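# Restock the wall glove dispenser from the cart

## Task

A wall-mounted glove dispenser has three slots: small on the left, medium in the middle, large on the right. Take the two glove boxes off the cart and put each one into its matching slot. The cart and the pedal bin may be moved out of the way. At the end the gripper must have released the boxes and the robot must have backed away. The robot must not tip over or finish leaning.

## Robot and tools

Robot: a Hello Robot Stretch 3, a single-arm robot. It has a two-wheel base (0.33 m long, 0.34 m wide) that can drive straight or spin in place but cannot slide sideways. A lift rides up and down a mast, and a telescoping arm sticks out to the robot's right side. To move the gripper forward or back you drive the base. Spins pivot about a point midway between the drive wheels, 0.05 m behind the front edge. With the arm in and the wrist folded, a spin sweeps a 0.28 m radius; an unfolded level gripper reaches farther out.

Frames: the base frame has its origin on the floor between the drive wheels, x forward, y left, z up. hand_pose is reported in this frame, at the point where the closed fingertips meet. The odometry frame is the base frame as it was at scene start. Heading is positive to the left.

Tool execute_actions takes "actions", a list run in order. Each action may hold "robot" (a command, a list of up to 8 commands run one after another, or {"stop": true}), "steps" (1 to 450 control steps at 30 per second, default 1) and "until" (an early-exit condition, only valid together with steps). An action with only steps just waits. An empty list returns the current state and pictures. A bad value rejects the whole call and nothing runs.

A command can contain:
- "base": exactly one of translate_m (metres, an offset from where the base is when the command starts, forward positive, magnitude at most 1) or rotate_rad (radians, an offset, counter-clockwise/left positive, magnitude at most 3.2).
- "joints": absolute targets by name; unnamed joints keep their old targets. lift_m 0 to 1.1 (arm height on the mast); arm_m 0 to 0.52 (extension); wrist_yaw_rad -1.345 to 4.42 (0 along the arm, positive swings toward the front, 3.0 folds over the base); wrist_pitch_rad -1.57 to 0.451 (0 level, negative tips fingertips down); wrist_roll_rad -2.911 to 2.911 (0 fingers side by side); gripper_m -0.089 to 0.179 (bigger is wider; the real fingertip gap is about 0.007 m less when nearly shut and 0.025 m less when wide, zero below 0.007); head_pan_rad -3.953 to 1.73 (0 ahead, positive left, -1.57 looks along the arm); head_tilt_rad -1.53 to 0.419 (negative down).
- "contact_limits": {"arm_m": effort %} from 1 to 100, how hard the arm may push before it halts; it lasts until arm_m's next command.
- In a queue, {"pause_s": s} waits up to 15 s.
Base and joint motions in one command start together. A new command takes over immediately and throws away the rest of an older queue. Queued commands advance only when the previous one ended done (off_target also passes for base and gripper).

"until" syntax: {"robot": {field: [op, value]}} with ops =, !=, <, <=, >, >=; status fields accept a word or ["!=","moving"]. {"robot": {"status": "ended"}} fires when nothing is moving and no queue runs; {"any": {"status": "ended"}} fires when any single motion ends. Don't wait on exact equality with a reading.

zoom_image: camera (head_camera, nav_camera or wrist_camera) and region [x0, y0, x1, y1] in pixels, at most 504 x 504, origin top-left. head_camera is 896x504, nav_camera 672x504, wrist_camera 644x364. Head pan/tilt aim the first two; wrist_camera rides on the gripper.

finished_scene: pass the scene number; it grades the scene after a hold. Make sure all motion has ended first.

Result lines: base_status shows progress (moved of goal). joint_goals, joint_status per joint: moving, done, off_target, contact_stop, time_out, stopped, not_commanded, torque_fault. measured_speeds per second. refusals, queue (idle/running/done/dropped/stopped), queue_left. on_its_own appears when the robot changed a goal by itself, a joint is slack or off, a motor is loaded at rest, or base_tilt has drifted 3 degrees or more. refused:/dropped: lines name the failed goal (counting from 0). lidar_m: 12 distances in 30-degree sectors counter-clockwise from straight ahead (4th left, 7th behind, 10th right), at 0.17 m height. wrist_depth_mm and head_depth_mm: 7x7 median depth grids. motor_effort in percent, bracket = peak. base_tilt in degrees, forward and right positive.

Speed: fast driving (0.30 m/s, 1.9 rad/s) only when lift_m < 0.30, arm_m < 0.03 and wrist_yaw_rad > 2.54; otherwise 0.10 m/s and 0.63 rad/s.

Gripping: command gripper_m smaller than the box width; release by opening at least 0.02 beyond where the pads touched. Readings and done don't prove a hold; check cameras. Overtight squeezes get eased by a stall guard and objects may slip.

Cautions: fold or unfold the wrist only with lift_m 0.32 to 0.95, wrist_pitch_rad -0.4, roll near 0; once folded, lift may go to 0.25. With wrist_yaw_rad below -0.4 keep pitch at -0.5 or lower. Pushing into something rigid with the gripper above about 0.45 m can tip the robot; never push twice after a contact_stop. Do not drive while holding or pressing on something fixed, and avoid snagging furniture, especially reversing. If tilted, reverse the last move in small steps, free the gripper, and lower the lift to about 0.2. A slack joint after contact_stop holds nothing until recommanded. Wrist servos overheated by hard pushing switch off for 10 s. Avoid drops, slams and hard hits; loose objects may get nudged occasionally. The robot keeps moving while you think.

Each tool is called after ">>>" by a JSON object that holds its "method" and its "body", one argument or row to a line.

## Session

>>> {"method": "execute_actions", "body": {
  "actions": []
}}

Scene clock: 0.00 s.
robot.base_odometry: x=+0.000 y=+0.000 heading=+0.000 (m, m, rad; robot's odometry frame)
robot.turned_by_wheels: +0.000 (rad since the last result)
robot.turned_by_imu: +0.000 (rad since the last result)
robot.base_tilt: forward=-0.6 right=+0.2 (deg)
robot.lidar_m: 2.23 2.13 2.34 1.81 1.79 1.56 2.25 2.19 2.32 1.43 1.40 1.48
robot.head_depth_mm: 2080 2502 2496 2499 1860 1782 1778 / 2078 2747 2847 2858 2838 2804 2090 / 2070 2948 3008 3036 3041 2965 2161 / 2072 2724 2832 2855 2841 2830 2162 / 1813 2632 2668 2670 2709 2331 2161 / 2082 2516 2546 2545 2535 2209 2159 / 2098 2385 2399 2408 2417 2432 2074
robot.base_status: not_commanded
robot.joint_positions: lift_m=+0.343 arm_m=+0.002 wrist_yaw_rad=+2.792 wrist_pitch_rad=-0.590 wrist_roll_rad=+0.020 gripper_m=+0.037 head_pan_rad=+0.006 head_tilt_rad=-0.022
robot.joint_goals: lift_m=+0.343 arm_m=+0.002 wrist_yaw_rad=+2.792 wrist_pitch_rad=-0.590 wrist_roll_rad=+0.020 gripper_m=+0.037 head_pan_rad=+0.006 head_tilt_rad=-0.022
robot.joint_status: lift_m=not_commanded arm_m=not_commanded wrist_yaw_rad=not_commanded wrist_pitch_rad=not_commanded wrist_roll_rad=not_commanded gripper_m=not_commanded head_pan_rad=not_commanded head_tilt_rad=not_commanded
robot.measured_speeds: translate_m=+0.000 rotate_rad=+0.000 lift_m=+0.000 arm_m=+0.000 wrist_yaw_rad=+0.000 wrist_pitch_rad=+0.000 wrist_roll_rad=+0.000 head_pan_rad=+0.000 head_tilt_rad=+0.000
robot: refusals=0 queue=idle queue_left=0
robot.motor_effort: left_wheel=+1 right_wheel=+0 lift_m=+27 arm_m=+1 wrist_yaw_rad=+0 wrist_pitch_rad=+5 wrist_roll_rad=+0 gripper_m=+0 head_pan_rad=+0 head_tilt_rad=+2 (%)
robot.hand_pose: x=+0.0472 y=+0.0405 z=+0.3190 quat_wxyz=(+0.321, +0.708, +0.082, +0.624) (m; robot's base frame)
robot.wrist_depth_mm: - - - - - - - / - - - - - - - / - 824 821 823 820 828 837 / 662 687 696 688 692 694 684 / 587 - 587 583 578 583 583 / 508 503 - 507 520 512 500 / 455 - - 447 442 447 448
pictures: head_camera (sideways: a quarter turn clockwise sets it upright), nav_camera (sideways: a quarter turn counterclockwise sets it upright), wrist_camera
camera_calibration (this result's frames):
head_camera: T_world_to_cam=[[-0.0370091, -0.0293592, -0.998884, 1.31719], [0.0342697, 0.998943, -0.0306307, 0.0394483], [0.998727, -0.0353651, -0.0359639, 0.00355138], [0, 0, 0, 1]] pos_world=[0.0438494, -0.000609312, 1.31706]
nav_camera: T_world_to_cam=[[0.0234668, -0.0412391, 0.998874, -1.26023], [-0.0269108, -0.998813, -0.0406044, 0.103186], [0.999362, -0.0259277, -0.0245487, -0.0140801], [0, 0, 0, 1]] pos_world=[0.0464215, 0.0507277, 1.26265]
wrist_camera: T_world_to_cam=[[0.945784, -0.324679, -0.00871599, -0.029984], [-0.2275, -0.643071, -0.731234, 0.305441], [0.231812, 0.693572, -0.682071, 0.345427], [0, 0, 0, 1]] pos_world=[0.0177721, -0.0528934, 0.458693]
Images, in order (width x height): head_camera 896x504, nav_camera 672x504, wrist_camera 644x364.

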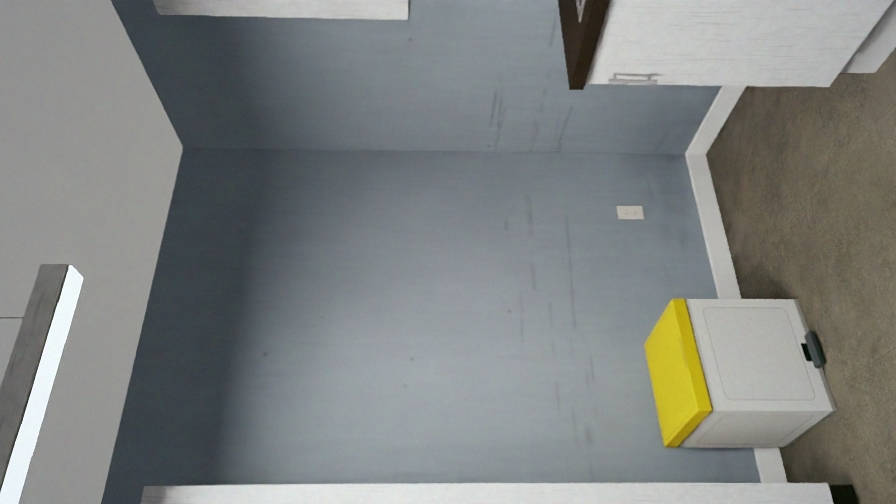

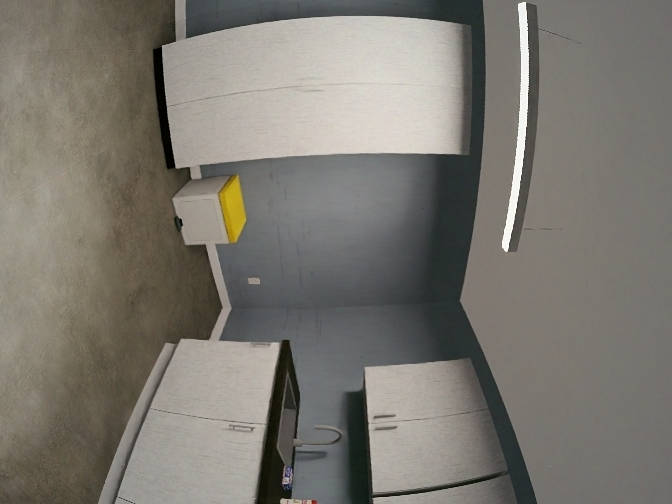

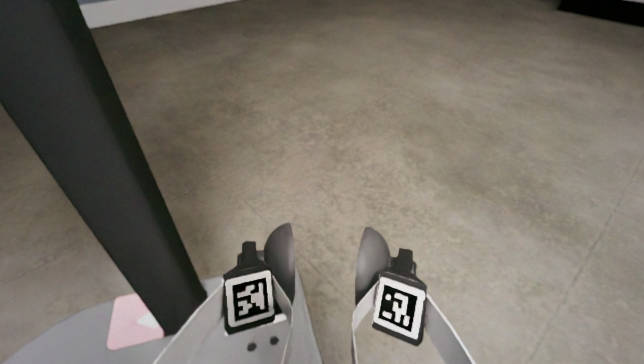

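>>> {"method": "execute_actions", "body": {
  "actions": [
    {"robot":[{"joints":{"wrist_yaw_rad":3.0,"wrist_pitch_rad":-0.4,"wrist_roll_rad":0,"lift_m":0.28,"head_tilt_rad":-0.4}},{"base":{"rotate_rad":2.6}}],"steps":450,"until":{"robot":{"status":"ended"}}}
  ]
}}

Scene clock: 4.97 s.
robot.base_odometry: x=+0.000 y=+0.000 heading=+2.600 (m, m, rad; robot's odometry frame)
robot.turned_by_wheels: +2.600 (rad since the last result)
robot.turned_by_imu: +2.622 (rad since the last result)
robot.base_tilt: forward=-0.6 right=+0.3 (deg)
robot.lidar_m: 1.56 2.26 2.19 2.29 2.06 1.40 1.46 2.03 2.13 2.43 1.83 1.77
robot.head_depth_mm: 1473 1557 1660 1762 1898 1754 1422 / 1546 1634 1736 1863 1998 1742 1418 / 1623 1739 1843 1965 2078 1740 1411 / 1701 1804 1909 1909 2046 1734 1411 / 1795 1919 1984 1938 2012 1731 1411 / 1893 2032 2132 2000 2051 1721 1403 / 2009 2170 2362 2570 2225 1717 1399
robot.base_status: done (rotate_rad +2.5998 of +2.6000)
robot.joint_positions: lift_m=+0.281 arm_m=+0.002 wrist_yaw_rad=+2.997 wrist_pitch_rad=-0.418 wrist_roll_rad=+0.005 gripper_m=+0.037 head_pan_rad=+0.006 head_tilt_rad=-0.396
robot.joint_goals: lift_m=+0.280 arm_m=+0.002 wrist_yaw_rad=+3.000 wrist_pitch_rad=-0.400 wrist_roll_rad=+0.000 gripper_m=+0.037 head_pan_rad=+0.006 head_tilt_rad=-0.400
robot.joint_status: lift_m=done arm_m=not_commanded wrist_yaw_rad=done wrist_pitch_rad=done wrist_roll_rad=done gripper_m=not_commanded head_pan_rad=not_commanded head_tilt_rad=done
robot.measured_speeds: translate_m=+0.000 rotate_rad=+0.000 lift_m=+0.000 arm_m=+0.000 wrist_yaw_rad=+0.000 wrist_pitch_rad=+0.000 wrist_roll_rad=+0.000 head_pan_rad=+0.000 head_tilt_rad=+0.000
robot: refusals=0 queue=done queue_left=0
robot.motor_effort: left_wheel=-3(7) right_wheel=+3(9) lift_m=+13(27) arm_m=+0(1) wrist_yaw_rad=+3(4) wrist_pitch_rad=+6(9) wrist_roll_rad=-3(3) gripper_m=+0(0) head_pan_rad=+0(0) head_tilt_rad=-1(20) (%)
robot.hand_pose: x=+0.0110 y=+0.0751 z=+0.2932 quat_wxyz=(+0.197, +0.702, +0.096, +0.678) (m; robot's base frame)
robot.wrist_depth_mm: - - - - - - - / - - - - - - - / 979 - - - - - - / 741 754 780 775 775 811 813 / 592 610 641 624 640 635 637 / 501 507 - 526 537 531 532 / 444 - - - 434 451 454
pictures: head_camera (sideways: a quarter turn clockwise sets it upright), nav_camera (sideways: a quarter turn counterclockwise sets it upright), wrist_camera
camera_calibration (this result's frames):
head_camera: T_world_to_cam=[[-0.39957, -0.0314209, -0.916164, 1.21124], [0.0203029, 0.998864, -0.043112, 0.0557647], [0.916478, -0.035827, -0.398478, 0.475899], [0, 0, 0, 1]] pos_world=[0.0466922, -0.000592932, 1.30174]
nav_camera: T_world_to_cam=[[0.386989, -0.039172, 0.921252, -1.16092], [-0.0394927, -0.998885, -0.0258834, 0.0840813], [0.921238, -0.0263661, -0.388104, 0.459604], [0, 0, 0, 1]] pos_world=[0.029179, 0.0506299, 1.25005]
wrist_camera: T_world_to_cam=[[0.993029, -0.117595, 0.00807641, -0.00579454], [-0.0576774, -0.544525, -0.836759, 0.322277], [0.102796, 0.83046, -0.547512, 0.26392], [0, 0, 0, 1]] pos_world=[-0.00278776, -0.0443685, 0.414214]
Images, in order (width x height): head_camera 896x504, nav_camera 672x504, wrist_camera 644x364.

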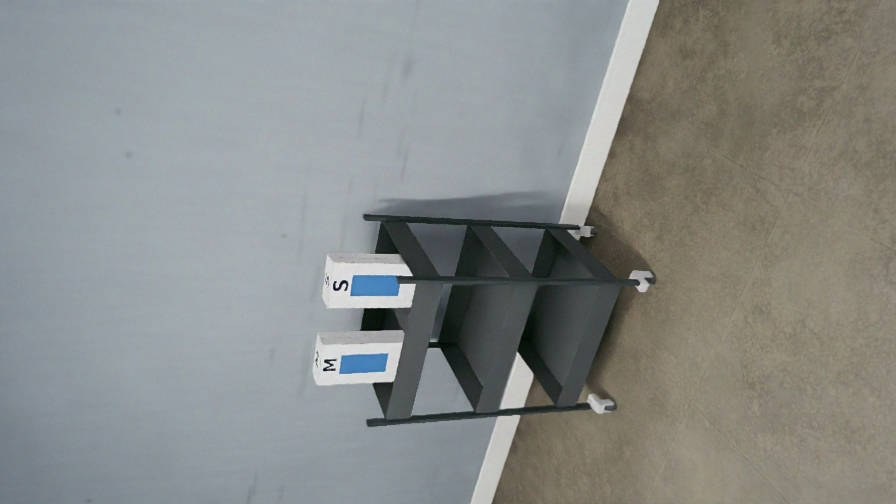

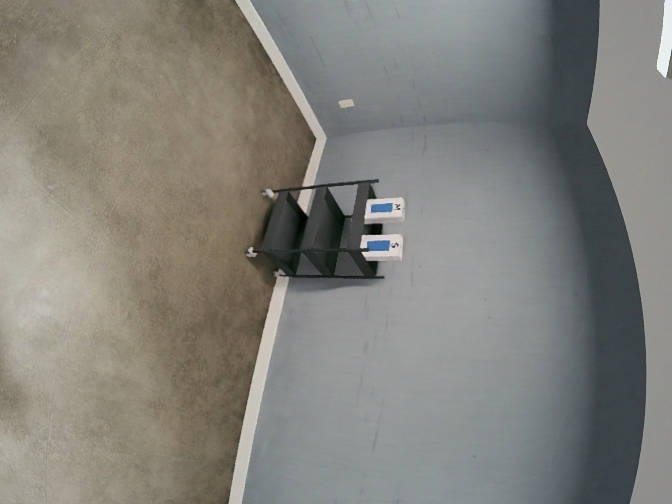

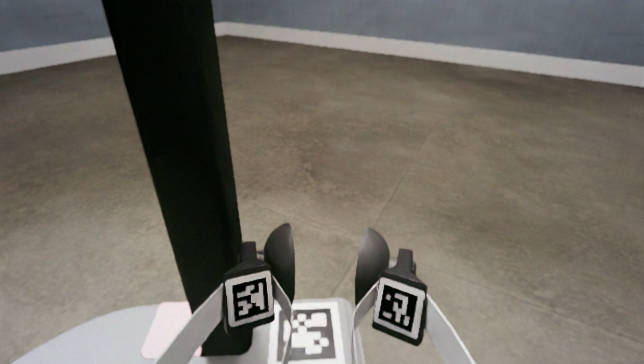

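>>> {"method": "execute_actions", "body": {
  "actions": [
    {"robot":[{"base":{"rotate_rad":0.343}},{"base":{"translate_m":1.0}},{"base":{"translate_m":0.245},"joints":{"lift_m":0.55}},{"base":{"rotate_rad":0.677},"joints":{"lift_m":0.77,"wrist_yaw_rad":-0.03,"gripper_m":0.179,"head_pan_rad":0.7,"head_tilt_rad":-0.3}},{"joints":{"wrist_pitch_rad":0}}],"steps":450,"until":{"robot":{"status":"ended"}}},
    {"steps":450,"until":{"robot":{"status":"ended"}}}
  ]
}}

Scene clock: 21.27 s.
robot.base_odometry: x=-1.220 y=+0.246 heading=-2.664 (m, m, rad; robot's odometry frame)
robot.turned_by_wheels: +1.020 (rad since the last result)
robot.turned_by_imu: +1.039 (rad since the last result)
robot.base_tilt: forward=-0.6 right=+0.2 (deg)
robot.lidar_m: 1.23 1.28 1.75 2.56 2.27 3.10 3.11 1.42 0.58 0.56 0.59 1.28
robot.head_depth_mm: 1082 1124 1176 1233 1292 1359 1417 / 1145 1196 1258 1322 1390 1469 1482 / 1227 1280 1346 1419 1502 1595 1524 / 1306 1376 1448 1532 1629 1721 1512 / 1399 1489 1570 1666 1786 1834 1519 / 1510 1609 1709 1818 1989 1894 1511 / 1633 1766 1865 2029 2204 1897 1508
robot.base_status: done (rotate_rad +0.6768 of +0.6770)
robot.joint_positions: lift_m=+0.769 arm_m=+0.002 wrist_yaw_rad=-0.027 wrist_pitch_rad=-0.021 wrist_roll_rad=+0.004 gripper_m=+0.179 head_pan_rad=+0.693 head_tilt_rad=-0.310
robot.joint_goals: lift_m=+0.770 arm_m=+0.002 wrist_yaw_rad=-0.030 wrist_pitch_rad=+0.000 wrist_roll_rad=+0.000 gripper_m=+0.179 head_pan_rad=+0.700 head_tilt_rad=-0.300
robot.joint_status: lift_m=done arm_m=not_commanded wrist_yaw_rad=done wrist_pitch_rad=done wrist_roll_rad=done gripper_m=done head_pan_rad=done head_tilt_rad=done
robot.measured_speeds: translate_m=+0.000 rotate_rad=+0.000 lift_m=+0.000 arm_m=+0.000 wrist_yaw_rad=+0.000 wrist_pitch_rad=+0.000 wrist_roll_rad=+0.000 head_pan_rad=+0.000 head_tilt_rad=+0.000
robot: refusals=0 queue=done queue_left=0
robot.motor_effort: left_wheel=-2(8) right_wheel=+4(10) lift_m=+40(42) arm_m=+0(0) wrist_yaw_rad=-3(1) wrist_pitch_rad=+8(8) wrist_roll_rad=-2(3) gripper_m=+0(85) head_pan_rad=+4(47) head_tilt_rad=+4(11) (%)
robot.hand_pose: x=-0.0283 y=-0.4025 z=+0.8786 quat_wxyz=(+0.706, -0.002, -0.708, -0.017) (m; robot's base frame)
robot.wrist_depth_mm: 721 716 698 701 688 687 685 / 725 719 715 727 707 699 702 / 764 744 741 733 729 716 714 / 774 754 437 481 755 752 732 / 789 446 452 471 762 763 742 / 804 456 463 483 567 767 773 / 359 358 357 353 351 809 -
pictures: head_camera (sideways: a quarter turn clockwise sets it upright), nav_camera (sideways: a quarter turn counterclockwise sets it upright), wrist_camera
camera_calibration (this result's frames):
head_camera: T_world_to_cam=[[-0.227176, -0.226489, -0.94715, 1.25063], [-0.615187, 0.787329, -0.0407176, 0.0565286], [0.754941, 0.573425, -0.318196, 0.372407], [0, 0, 0, 1]] pos_world=[0.0377455, 0.0252019, 1.30534]
nav_camera: T_world_to_cam=[[0.261935, 0.16369, 0.951102, -1.19912], [0.604987, -0.795682, -0.0296726, 0.0850861], [0.751918, 0.583177, -0.307447, 0.355669], [0, 0, 0, 1]] pos_world=[-0.004818, 0.0565684, 1.25236]
wrist_camera: T_world_to_cam=[[-0.999802, 0.00502792, 0.0192332, -0.0444411], [-0.0180002, 0.181657, -0.983197, 0.9718], [-0.00843727, -0.983349, -0.18153, -0.0696692], [0, 0, 0, 1]] pos_world=[-0.0275275, -0.24482, 0.943678]
Images, in order (width x height): head_camera 896x504, nav_camera 672x504, wrist_camera 644x364.

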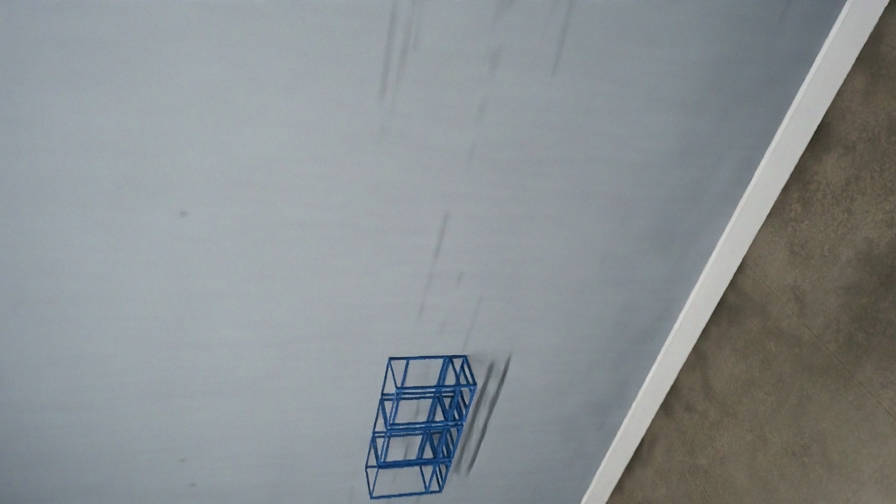

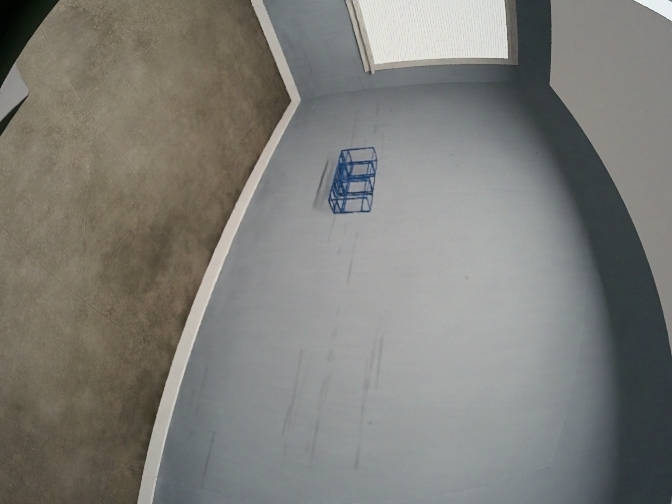

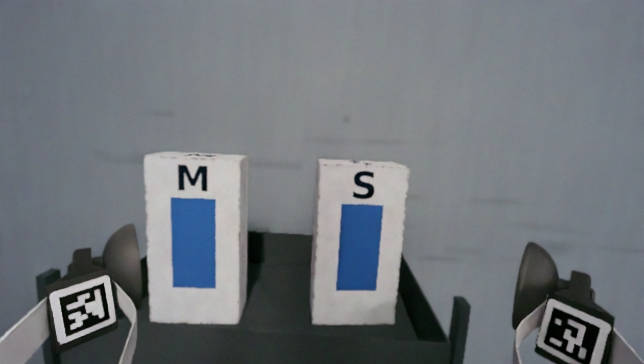

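>>> {"method": "execute_actions", "body": {
  "actions": [
    {"robot":{"base":{"translate_m":-0.045},"joints":{"arm_m":0.23,"head_pan_rad":-1.57,"head_tilt_rad":-0.6}},"steps":200,"until":{"robot":{"status":"ended"}}}
  ]
}}

Scene clock: 26.33 s.
robot.base_odometry: x=-1.181 y=+0.267 heading=-2.664 (m, m, rad; robot's odometry frame)
robot.turned_by_wheels: +0.000 (rad since the last result)
robot.turned_by_imu: +0.000 (rad since the last result)
robot.base_tilt: forward=-0.6 right=+0.3 (deg)
robot.lidar_m: 1.27 1.33 1.80 2.38 2.26 3.08 3.08 1.41 1.03 0.57 0.59 1.33
robot.head_depth_mm: 833 922 1024 1161 1331 1485 - / 833 917 1021 1152 1274 - 1224 / 829 914 1017 1114 - 1363 1246 / 825 908 1015 783 - 989 1165 / 821 907 1010 979 848 1012 1163 / 821 900 1001 1001 838 1005 1157 / 816 897 998 764 821 988 1132
robot.base_status: done (translate_m -0.0450 of -0.0450)
robot.joint_positions: lift_m=+0.769 arm_m=+0.230 wrist_yaw_rad=-0.028 wrist_pitch_rad=-0.020 wrist_roll_rad=+0.004 gripper_m=+0.179 head_pan_rad=-1.563 head_tilt_rad=-0.593
robot.joint_goals: lift_m=+0.770 arm_m=+0.230 wrist_yaw_rad=-0.030 wrist_pitch_rad=+0.000 wrist_roll_rad=+0.000 gripper_m=+0.179 head_pan_rad=-1.570 head_tilt_rad=-0.600
robot.joint_status: lift_m=done arm_m=done wrist_yaw_rad=done wrist_pitch_rad=done wrist_roll_rad=done gripper_m=done head_pan_rad=done head_tilt_rad=done
robot.measured_speeds: translate_m=+0.000 rotate_rad=+0.000 lift_m=+0.000 arm_m=+0.000 wrist_yaw_rad=+0.000 wrist_pitch_rad=+0.000 wrist_roll_rad=+0.000 head_pan_rad=+0.000 head_tilt_rad=+0.000
robot: refusals=0 queue=done queue_left=0
robot.motor_effort: left_wheel=-3(5) right_wheel=+4(2) lift_m=+41(40) arm_m=+5(5) wrist_yaw_rad=-1(3) wrist_pitch_rad=+7(7) wrist_roll_rad=-2(2) gripper_m=+0(0) head_pan_rad=-4(55) head_tilt_rad=-2(18) (%)
robot.hand_pose: x=-0.0286 y=-0.6302 z=+0.8789 quat_wxyz=(+0.706, -0.003, -0.708, -0.017) (m; robot's base frame)
robot.wrist_depth_mm: 493 491 486 482 483 478 477 / 509 500 502 488 503 489 484 / 525 519 519 512 502 509 496 / 230 525 522 514 520 518 506 / 216 543 539 228 236 527 519 / 218 454 450 234 537 532 531 / - 415 398 241 547 552 -
pictures: head_camera (sideways: a quarter turn clockwise sets it upright), nav_camera (sideways: a quarter turn counterclockwise sets it upright), wrist_camera
camera_calibration (this result's frames):
head_camera: T_world_to_cam=[[-0.0336205, 0.571286, -0.820062, 1.08367], [0.998835, -0.00921274, -0.0473677, 0.0553245], [-0.0346155, -0.820699, -0.570311, 0.705284], [0, 0, 0, 1]] pos_world=[0.00558738, -0.0397511, 1.29353]
nav_camera: T_world_to_cam=[[-0.0369894, -0.560105, 0.827595, -1.03618], [-0.999, 0.041551, -0.0165292, 0.0777507], [-0.0251293, -0.827379, -0.561082, 0.690452], [0, 0, 0, 1]] pos_world=[0.0566959, -0.0123338, 1.24622]
wrist_camera: T_world_to_cam=[[-0.999794, 0.00645977, 0.019261, -0.0427851], [-0.01778, 0.180424, -0.983428, 1.01291], [-0.00982787, -0.983568, -0.180272, -0.294805], [0, 0, 0, 1]] pos_world=[-0.027664, -0.472438, 0.943804]
Images, in order (width x height): head_camera 896x504, nav_camera 672x504, wrist_camera 644x364.

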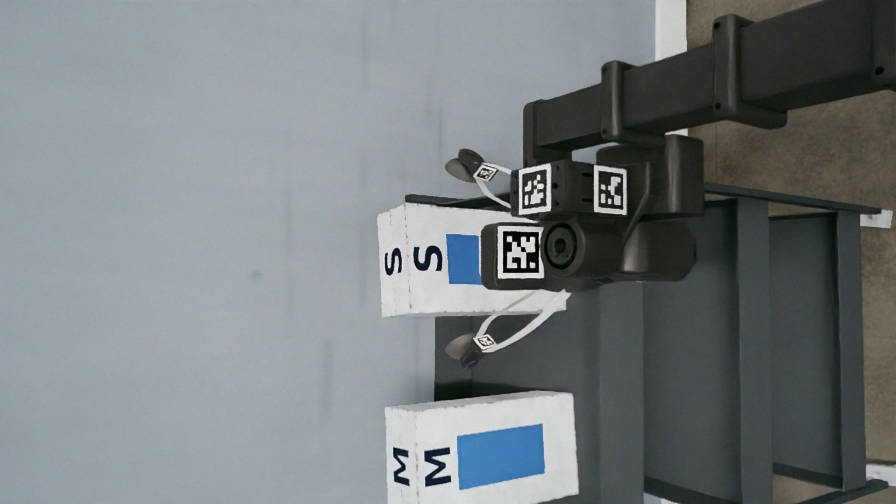

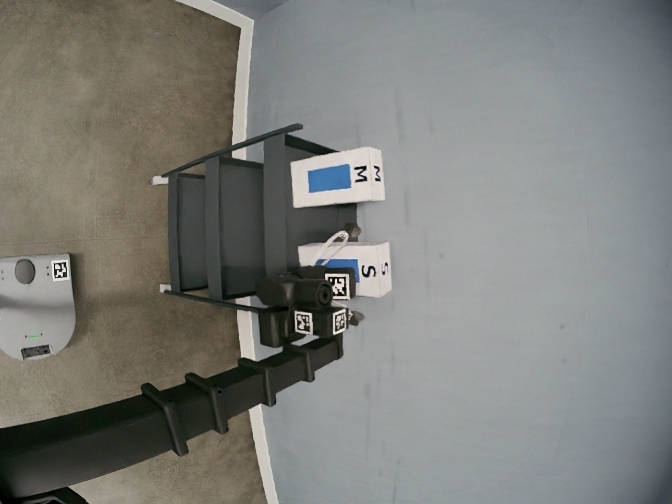

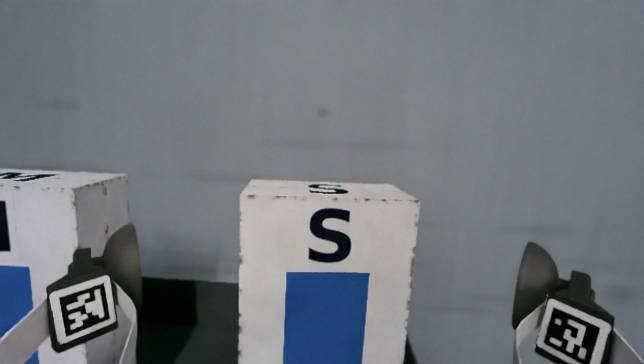

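Same yaw as before.

>>> {"method": "execute_actions", "body": {
  "actions": [
    {"robot":[{"joints":{"arm_m":0.338,"wrist_yaw_rad":0.09},"base":{"translate_m":-0.024}}],"steps":200,"until":{"robot":{"status":"ended"}}}
  ]
}}

Scene clock: 28.97 s.
robot.base_odometry: x=-1.159 y=+0.278 heading=-2.664 (m, m, rad; robot's odometry frame)
robot.turned_by_wheels: +0.000 (rad since the last result)
robot.turned_by_imu: +0.000 (rad since the last result)
robot.base_tilt: forward=-0.6 right=+0.3 (deg)
robot.lidar_m: 1.30 1.35 1.85 2.28 2.26 3.10 3.04 1.41 1.03 0.56 0.59 1.35
robot.head_depth_mm: 833 920 1026 1159 1332 1478 - / 831 915 1020 1135 - - 1254 / 827 910 1014 1112 1353 1429 1254 / 825 910 1012 784 777 1014 1140 / 822 903 1005 816 844 1013 1158 / 817 904 1002 1016 849 1010 1160 / 816 900 1000 763 821 1003 1127
robot.base_status: done (translate_m -0.0240 of -0.0240)
robot.joint_positions: lift_m=+0.769 arm_m=+0.338 wrist_yaw_rad=+0.088 wrist_pitch_rad=-0.020 wrist_roll_rad=+0.004 gripper_m=+0.179 head_pan_rad=-1.563 head_tilt_rad=-0.593
robot.joint_goals: lift_m=+0.770 arm_m=+0.338 wrist_yaw_rad=+0.090 wrist_pitch_rad=+0.000 wrist_roll_rad=+0.000 gripper_m=+0.179 head_pan_rad=-1.570 head_tilt_rad=-0.600
robot.joint_status: lift_m=done arm_m=done wrist_yaw_rad=done wrist_pitch_rad=done wrist_roll_rad=done gripper_m=done head_pan_rad=done head_tilt_rad=done
robot.measured_speeds: translate_m=+0.000 rotate_rad=+0.000 lift_m=+0.000 arm_m=+0.000 wrist_yaw_rad=+0.000 wrist_pitch_rad=+0.000 wrist_roll_rad=+0.000 head_pan_rad=+0.000 head_tilt_rad=+0.000
robot: refusals=0 queue=done queue_left=0
robot.motor_effort: left_wheel=-2(7) right_wheel=+3(5) lift_m=+40(39) arm_m=+5(5) wrist_yaw_rad=+3(5) wrist_pitch_rad=+7(7) wrist_roll_rad=-2(2) gripper_m=+1(0) head_pan_rad=-3(5) head_tilt_rad=-3(2) (%)
robot.hand_pose: x=+0.0010 y=-0.7373 z=+0.8789 quat_wxyz=(+0.706, +0.038, -0.707, +0.024) (m; robot's base frame)
robot.wrist_depth_mm: 437 421 404 390 374 359 348 / 450 436 416 398 384 369 361 / 464 450 425 409 391 376 366 / 479 451 431 419 403 385 372 / 483 469 139 145 152 395 380 / - 479 121 121 120 120 383 / - 374 125 124 123 124 -
pictures: head_camera (sideways: a quarter turn clockwise sets it upright), nav_camera (sideways: a quarter turn counterclockwise sets it upright), wrist_camera
camera_calibration (this result's frames):
head_camera: T_world_to_cam=[[-0.0336049, 0.571287, -0.820062, 1.08367], [0.998835, -0.00924014, -0.0473677, 0.0553245], [-0.034638, -0.820699, -0.57031, 0.705283], [0, 0, 0, 1]] pos_world=[0.00558629, -0.039751, 1.29353]
nav_camera: T_world_to_cam=[[-0.0370048, -0.560104, 0.827595, -1.03618], [-0.998999, 0.0415784, -0.0165292, 0.0777507], [-0.025152, -0.827378, -0.561082, 0.690452], [0, 0, 0, 1]] pos_world=[0.0566956, -0.0123352, 1.24622]
wrist_camera: T_world_to_cam=[[-0.993837, -0.109166, 0.0192614, -0.0977597], [-0.0385165, 0.177133, -0.983433, 1.03037], [0.103946, -0.978114, -0.180246, -0.395987], [0, 0, 0, 1]] pos_world=[-0.0163099, -0.580504, 0.943807]
Images, in order (width x height): head_camera 896x504, nav_camera 672x504, wrist_camera 644x364.

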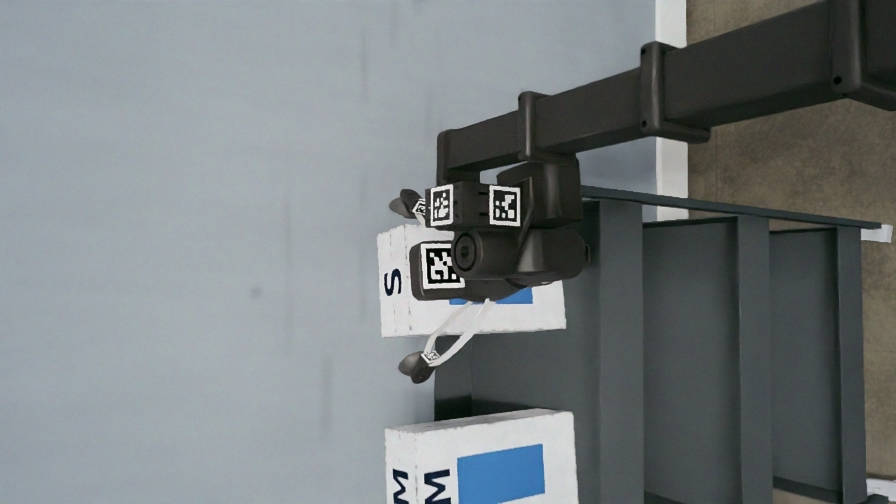

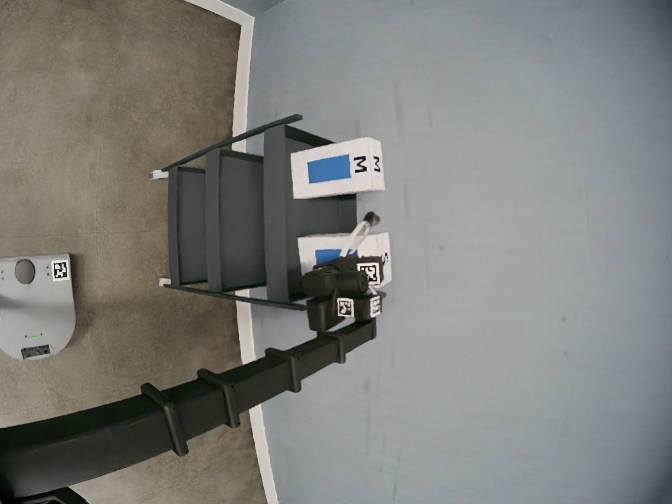

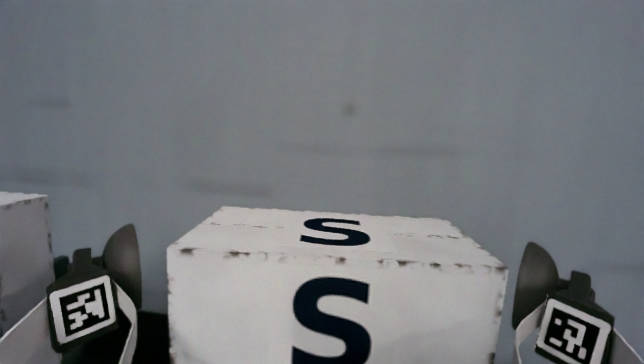

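>>> {"method": "execute_actions", "body": {
  "actions": [
    {"robot":[{"base":{"translate_m":-0.003}},{"joints":{"gripper_m":0.075}},{"joints":{"lift_m":0.88}},{"joints":{"arm_m":0,"wrist_pitch_rad":0.06,"wrist_yaw_rad":-0.03}}],"steps":400,"until":{"robot":{"status":"ended"}}},
    {"robot":[{"base":{"rotate_rad":1.28}},{"base":{"translate_m":1.0}},{"base":{"translate_m":0.743},"joints":{"lift_m":1.03,"arm_m":0.2}},{"base":{"rotate_rad":0.291}},{"joints":{"arm_m":0.33}}],"steps":5}
  ]
}}

>>> {"method": "execute_actions", "body": {
  "actions": [
    {"steps":450,"until":{"robot":{"status":"ended"}}},
    {"steps":450,"until":{"robot":{"status":"ended"}}}
  ]
}}

Scene clock: 37.87 s.
robot.base_odometry: x=-1.157 y=+0.279 heading=-2.649 (m, m, rad; robot's odometry frame)
robot.turned_by_wheels: +0.014 (rad since the last result)
robot.turned_by_imu: +0.015 (rad since the last result)
robot.base_tilt: forward=+0.1 right=+0.2 (deg)
robot.lidar_m: 1.30 1.36 1.88 2.26 2.26 3.13 3.04 1.39 1.03 0.56 0.59 1.35
robot.head_depth_mm: 831 916 1022 1152 1327 1470 - / 829 911 1017 1153 1347 1470 - / 828 912 1014 1086 439 - - / 825 908 1013 1042 434 - - / 825 905 1009 1042 451 905 1163 / 822 904 1007 1020 839 1007 1159 / 817 900 1006 763 827 1004 1130
robot.base_status: moving (rotate_rad +0.0144 of +1.2800)
robot.joint_positions: lift_m=+0.879 arm_m=+0.002 wrist_yaw_rad=-0.029 wrist_pitch_rad=-0.004 wrist_roll_rad=+0.003 gripper_m=+0.076 head_pan_rad=-1.563 head_tilt_rad=-0.593
robot.joint_goals: lift_m=+0.880 arm_m=+0.000 wrist_yaw_rad=-0.030 wrist_pitch_rad=+0.060 wrist_roll_rad=+0.000 gripper_m=+0.075 head_pan_rad=-1.570 head_tilt_rad=-0.600
robot.joint_status: lift_m=done arm_m=done wrist_yaw_rad=done wrist_pitch_rad=off_target wrist_roll_rad=done gripper_m=done head_pan_rad=done head_tilt_rad=done
robot.measured_speeds: translate_m=+0.000 rotate_rad=+0.152 lift_m=+0.000 arm_m=+0.000 wrist_yaw_rad=+0.000 wrist_pitch_rad=+0.000 wrist_roll_rad=+0.000 head_pan_rad=+0.000 head_tilt_rad=+0.000
robot: refusals=0 queue=running queue_left=4
robot.motor_effort: left_wheel=-5(6) right_wheel=+8(8) lift_m=+44(44) arm_m=-3(4) wrist_yaw_rad=-1(7) wrist_pitch_rad=+23(26) wrist_roll_rad=-1(2) gripper_m=-18(92) head_pan_rad=-4(4) head_tilt_rad=-2(3) (%)
robot.hand_pose: x=-0.0288 y=-0.4033 z=+0.9929 quat_wxyz=(+0.706, -0.008, -0.708, -0.012) (m; robot's base frame)
robot.wrist_depth_mm: 722 723 712 702 695 697 677 / 729 729 724 728 706 712 698 / 741 756 747 738 719 734 713 / 777 769 764 756 735 743 728 / 800 776 142 150 159 754 744 / 811 125 124 123 123 123 763 / 838 476 126 126 125 - 782
pictures: head_camera (sideways: a quarter turn clockwise sets it upright), nav_camera (sideways: a quarter turn counterclockwise sets it upright), wrist_camera
camera_calibration (this result's frames):
head_camera: T_world_to_cam=[[-0.0336002, 0.571287, -0.820062, 1.08367], [0.998835, -0.00924823, -0.0473677, 0.0553245], [-0.0346447, -0.820698, -0.570311, 0.705284], [0, 0, 0, 1]] pos_world=[0.00558597, -0.039751, 1.29353]
nav_camera: T_world_to_cam=[[-0.0370093, -0.560104, 0.827595, -1.03618], [-0.998998, 0.0415865, -0.0165292, 0.0777507], [-0.0251587, -0.827378, -0.561082, 0.690452], [0, 0, 0, 1]] pos_world=[0.0566955, -0.0123356, 1.24622]
wrist_camera: T_world_to_cam=[[-0.999761, 0.00735848, 0.02061, -0.0475857], [-0.0191168, 0.164753, -0.98615, 1.08036], [-0.0106521, -0.986307, -0.164573, -0.0677908], [0, 0, 0, 1]] pos_world=[-0.0276434, -0.244504, 1.05522]
Images, in order (width x height): head_camera 896x504, nav_camera 672x504, wrist_camera 644x364.

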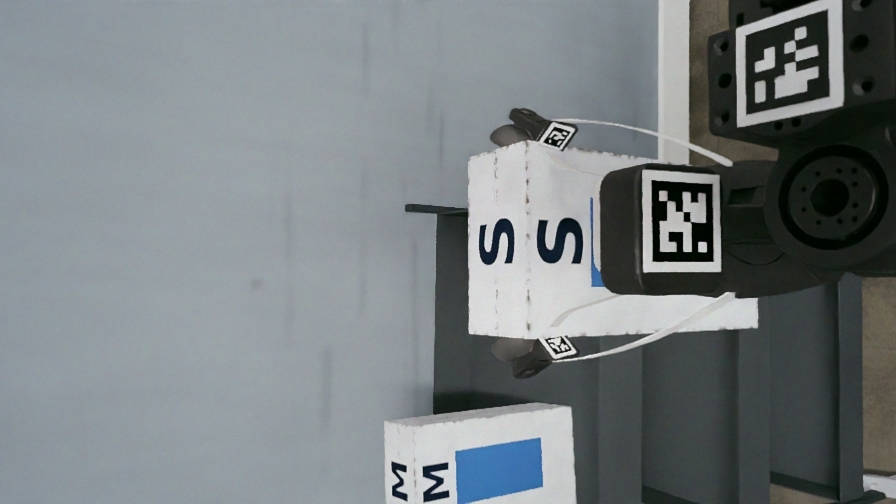

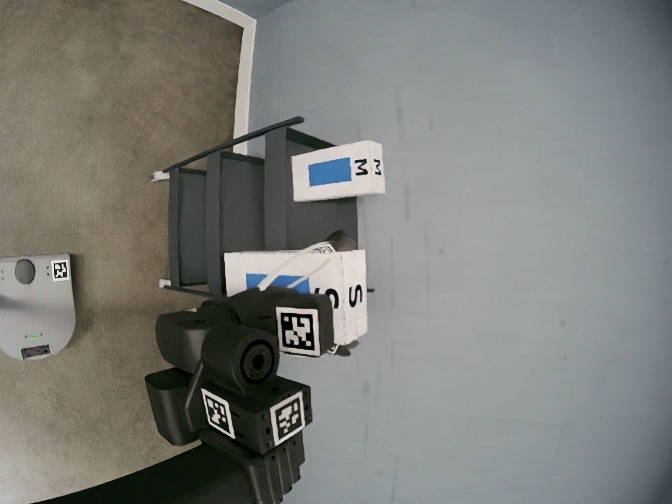

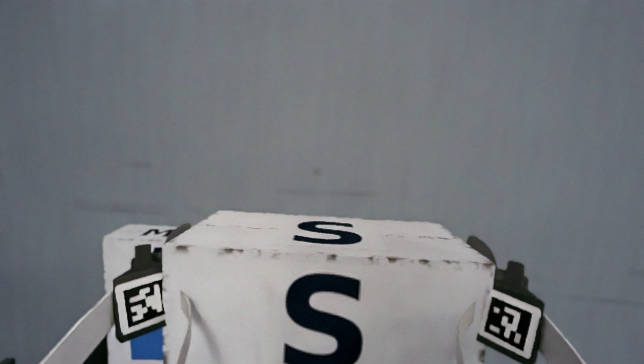

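Scene clock: 64.00 s.
robot.base_odometry: x=-0.833 y=-1.433 heading=-1.093 (m, m, rad; robot's odometry frame)
robot.turned_by_wheels: +1.556 (rad since the last result)
robot.turned_by_imu: +1.580 (rad since the last result)
robot.base_tilt: forward=-0.7 right=+0.3 (deg)
robot.lidar_m: 1.12 1.16 1.21 2.00 3.66 2.30 2.23 1.14 0.83 0.80 0.83 1.13
robot.head_depth_mm: 654 - 831 893 1062 1254 1253 / 649 729 815 920 1060 1246 1255 / 643 - 813 894 1055 1238 1246 / 648 - 697 912 1049 1230 1239 / 655 696 777 890 1043 1223 1241 / 653 719 801 902 1036 1211 1237 / 650 715 795 898 1029 1204 1234
robot.base_status: done (rotate_rad +0.2908 of +0.2910)
robot.joint_positions: lift_m=+1.029 arm_m=+0.330 wrist_yaw_rad=-0.029 wrist_pitch_rad=-0.004 wrist_roll_rad=+0.003 gripper_m=+0.076 head_pan_rad=-1.563 head_tilt_rad=-0.593
robot.joint_goals: lift_m=+1.030 arm_m=+0.330 wrist_yaw_rad=-0.030 wrist_pitch_rad=+0.060 wrist_roll_rad=+0.000 gripper_m=+0.075 head_pan_rad=-1.570 head_tilt_rad=-0.600
robot.joint_status: lift_m=done arm_m=done wrist_yaw_rad=done wrist_pitch_rad=off_target wrist_roll_rad=done gripper_m=done head_pan_rad=done head_tilt_rad=done
robot.measured_speeds: translate_m=+0.000 rotate_rad=+0.000 lift_m=+0.000 arm_m=+0.000 wrist_yaw_rad=+0.000 wrist_pitch_rad=+0.000 wrist_roll_rad=+0.000 head_pan_rad=+0.000 head_tilt_rad=+0.000
robot: refusals=0 queue=done queue_left=0
robot.motor_effort: left_wheel=-2(7) right_wheel=+3(6) lift_m=+43(42) arm_m=+5(7) wrist_yaw_rad=+0(1) wrist_pitch_rad=+23(23) wrist_roll_rad=-1(1) gripper_m=-20(19) head_pan_rad=-4(3) head_tilt_rad=-2(2) (%)
robot.hand_pose: x=-0.0289 y=-0.7307 z=+1.1429 quat_wxyz=(+0.706, -0.009, -0.708, -0.012) (m; robot's base frame)
robot.wrist_depth_mm: 216 214 214 210 210 208 207 / 221 218 218 217 215 212 211 / 226 225 223 220 219 218 217 / 232 230 228 226 225 222 221 / 236 234 142 150 159 228 227 / 241 125 124 123 123 123 234 / 250 247 126 126 125 - 238
pictures: head_camera (sideways: a quarter turn clockwise sets it upright), nav_camera (sideways: a quarter turn counterclockwise sets it upright), wrist_camera
camera_calibration (this result's frames):
head_camera: T_world_to_cam=[[-0.0335155, 0.5713, -0.820056, 1.08366], [0.998833, -0.00939599, -0.0473679, 0.0553247], [-0.0347665, -0.820687, -0.570319, 0.705295], [0, 0, 0, 1]] pos_world=[0.00558007, -0.0397509, 1.29353]
nav_camera: T_world_to_cam=[[-0.0370924, -0.560107, 0.82759, -1.03617], [-0.998992, 0.0417349, -0.0165287, 0.07775], [-0.0252815, -0.827369, -0.56109, 0.690464], [0, 0, 0, 1]] pos_world=[0.0566936, -0.0123425, 1.24622]
wrist_camera: T_world_to_cam=[[-0.999758, 0.00769479, 0.0206103, -0.0481091], [-0.0190644, 0.164513, -0.986191, 1.28215], [-0.0109792, -0.986345, -0.164326, -0.366289], [0, 0, 0, 1]] pos_world=[-0.0276757, -0.571847, 1.20524]
Images, in order (width x height): head_camera 896x504, nav_camera 672x504, wrist_camera 644x364.

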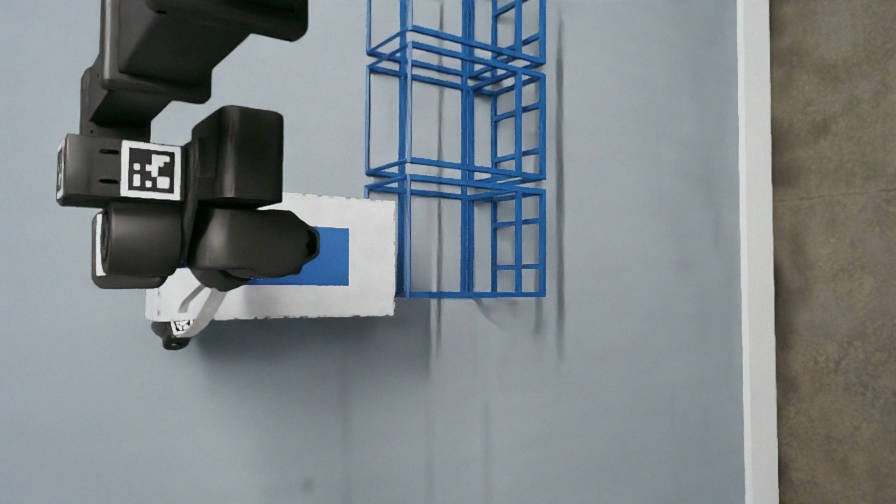

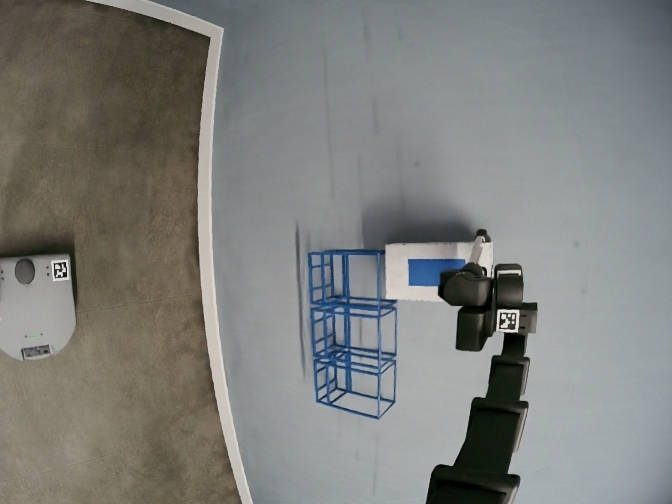

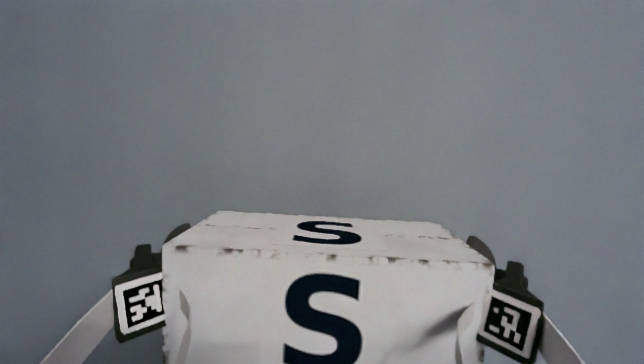

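>>> {"method": "execute_actions", "body": {
  "actions": [
    {"robot":[{"base":{"translate_m":-0.027},"joints":{"arm_m":0.364}},{"joints":{"lift_m":1.015}}],"steps":450,"until":{"robot":{"status":"ended"}}}
  ]
}}

>>> {"method": "zoom_image", "body": {
  "camera": "head_camera",
  "region": [320,180,480,340]
}}

Scene clock: 66.83 s.
robot.base_odometry: x=-0.845 y=-1.409 heading=-1.093 (m, m, rad; robot's odometry frame)
robot.turned_by_wheels: +0.000 (rad since the last result)
robot.turned_by_imu: +0.000 (rad since the last result)
robot.base_tilt: forward=-0.6 right=+0.3 (deg)
robot.lidar_m: 1.14 1.19 1.22 2.11 3.68 2.27 2.20 1.13 0.83 0.80 0.83 1.13
robot.head_depth_mm: 665 - 843 924 1067 1250 1258 / 652 752 815 905 1058 1253 1253 / 651 - 810 901 1056 1240 1245 / 653 - 735 913 1051 1227 1243 / 654 692 776 906 1041 1224 1237 / 651 719 801 902 1038 1211 1232 / 650 715 795 899 1030 1202 1232
robot.base_status: done (translate_m -0.0270 of -0.0270)
robot.joint_positions: lift_m=+1.015 arm_m=+0.364 wrist_yaw_rad=-0.029 wrist_pitch_rad=-0.003 wrist_roll_rad=+0.003 gripper_m=+0.076 head_pan_rad=-1.563 head_tilt_rad=-0.593
robot.joint_goals: lift_m=+1.015 arm_m=+0.364 wrist_yaw_rad=-0.030 wrist_pitch_rad=+0.060 wrist_roll_rad=+0.000 gripper_m=+0.075 head_pan_rad=-1.570 head_tilt_rad=-0.600
robot.joint_status: lift_m=done arm_m=done wrist_yaw_rad=done wrist_pitch_rad=off_target wrist_roll_rad=done gripper_m=done head_pan_rad=done head_tilt_rad=done
robot.measured_speeds: translate_m=+0.000 rotate_rad=+0.000 lift_m=+0.000 arm_m=+0.000 wrist_yaw_rad=+0.000 wrist_pitch_rad=+0.000 wrist_roll_rad=+0.000 head_pan_rad=+0.000 head_tilt_rad=+0.000
robot: refusals=0 queue=done queue_left=0
robot.motor_effort: left_wheel=-2(6) right_wheel=+3(5) lift_m=+16(40) arm_m=+5(6) wrist_yaw_rad=+0(1) wrist_pitch_rad=+23(23) wrist_roll_rad=-1(1) gripper_m=-19(19) head_pan_rad=-3(3) head_tilt_rad=-3(3) (%)
robot.hand_pose: x=-0.0289 y=-0.7647 z=+1.1292 quat_wxyz=(+0.706, -0.009, -0.708, -0.012) (m; robot's base frame)
robot.wrist_depth_mm: 183 182 181 179 179 177 175 / 186 186 184 184 181 181 180 / 192 190 189 188 186 184 183 / 195 196 193 192 190 190 188 / 201 199 143 150 159 194 193 / 207 126 124 123 123 123 197 / 211 210 126 125 125 - 201
pictures: head_camera (sideways: a quarter turn clockwise sets it upright), nav_camera (sideways: a quarter turn counterclockwise sets it upright), wrist_camera
camera_calibration (this result's frames):
head_camera: T_world_to_cam=[[-0.0335154, 0.5713, -0.820057, 1.08366], [0.998833, -0.00939611, -0.0473679, 0.0553247], [-0.0347666, -0.820687, -0.570319, 0.705295], [0, 0, 0, 1]] pos_world=[0.00558006, -0.0397509, 1.29353]
nav_camera: T_world_to_cam=[[-0.0370924, -0.560107, 0.82759, -1.03617], [-0.998992, 0.041735, -0.0165287, 0.0777501], [-0.0252816, -0.827369, -0.56109, 0.690464], [0, 0, 0, 1]] pos_world=[0.0566936, -0.0123425, 1.24622]
wrist_camera: T_world_to_cam=[[-0.999756, 0.00788517, 0.0206186, -0.0474758], [-0.0190456, 0.164132, -0.986254, 1.27401], [-0.011161, -0.986407, -0.163942, -0.402568], [0, 0, 0, 1]] pos_world=[-0.027693, -0.605828, 1.19148]
Images, in order (width x height): head_camera 896x504, nav_camera 672x504, wrist_camera 644x364.

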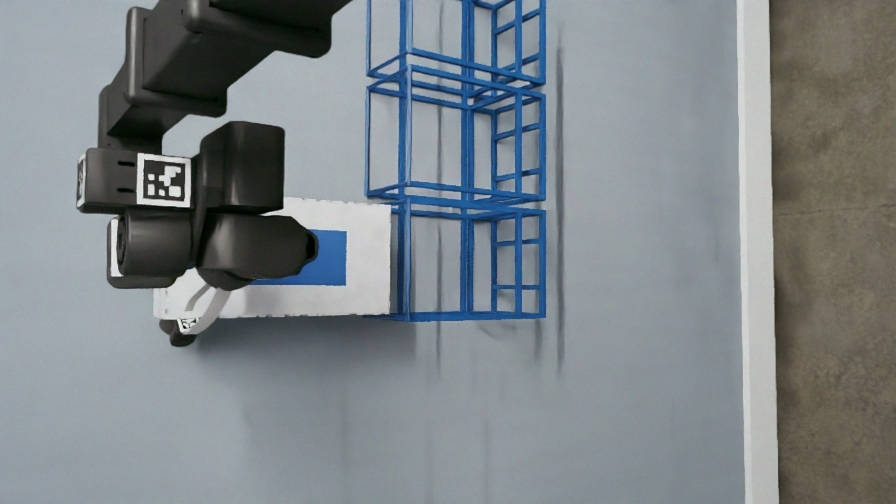

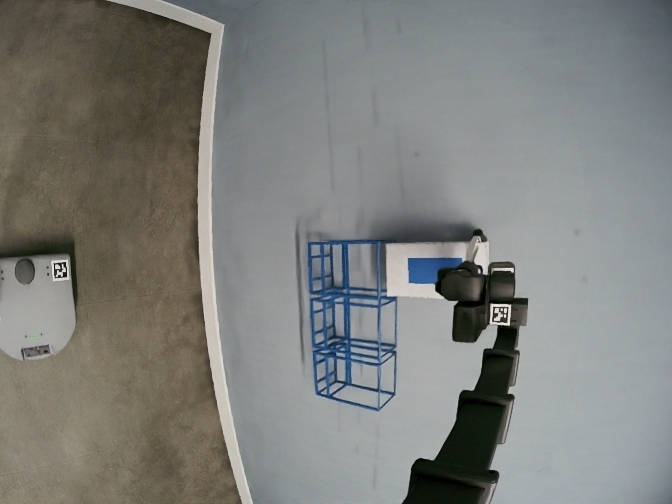

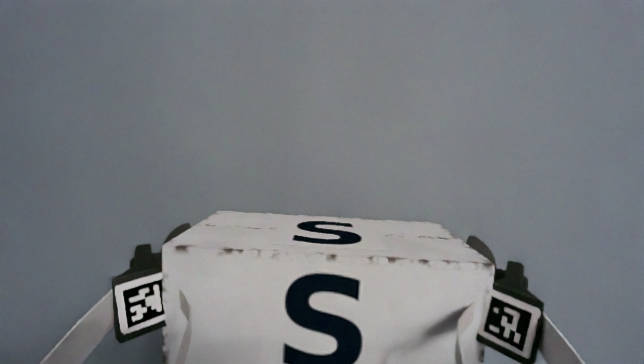

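Region (320, 180, 480, 340) of head_camera's 896x504 image, scaled by 3.150, with more detail than that image has.

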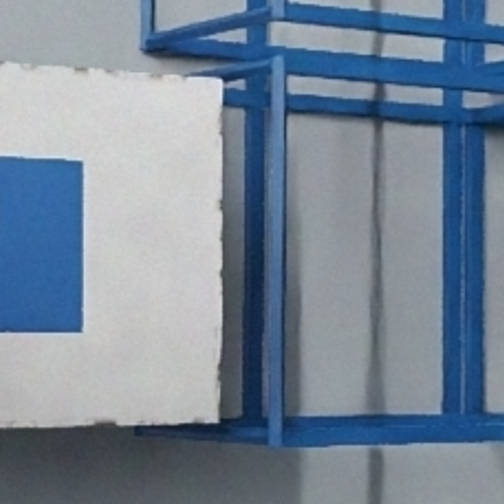

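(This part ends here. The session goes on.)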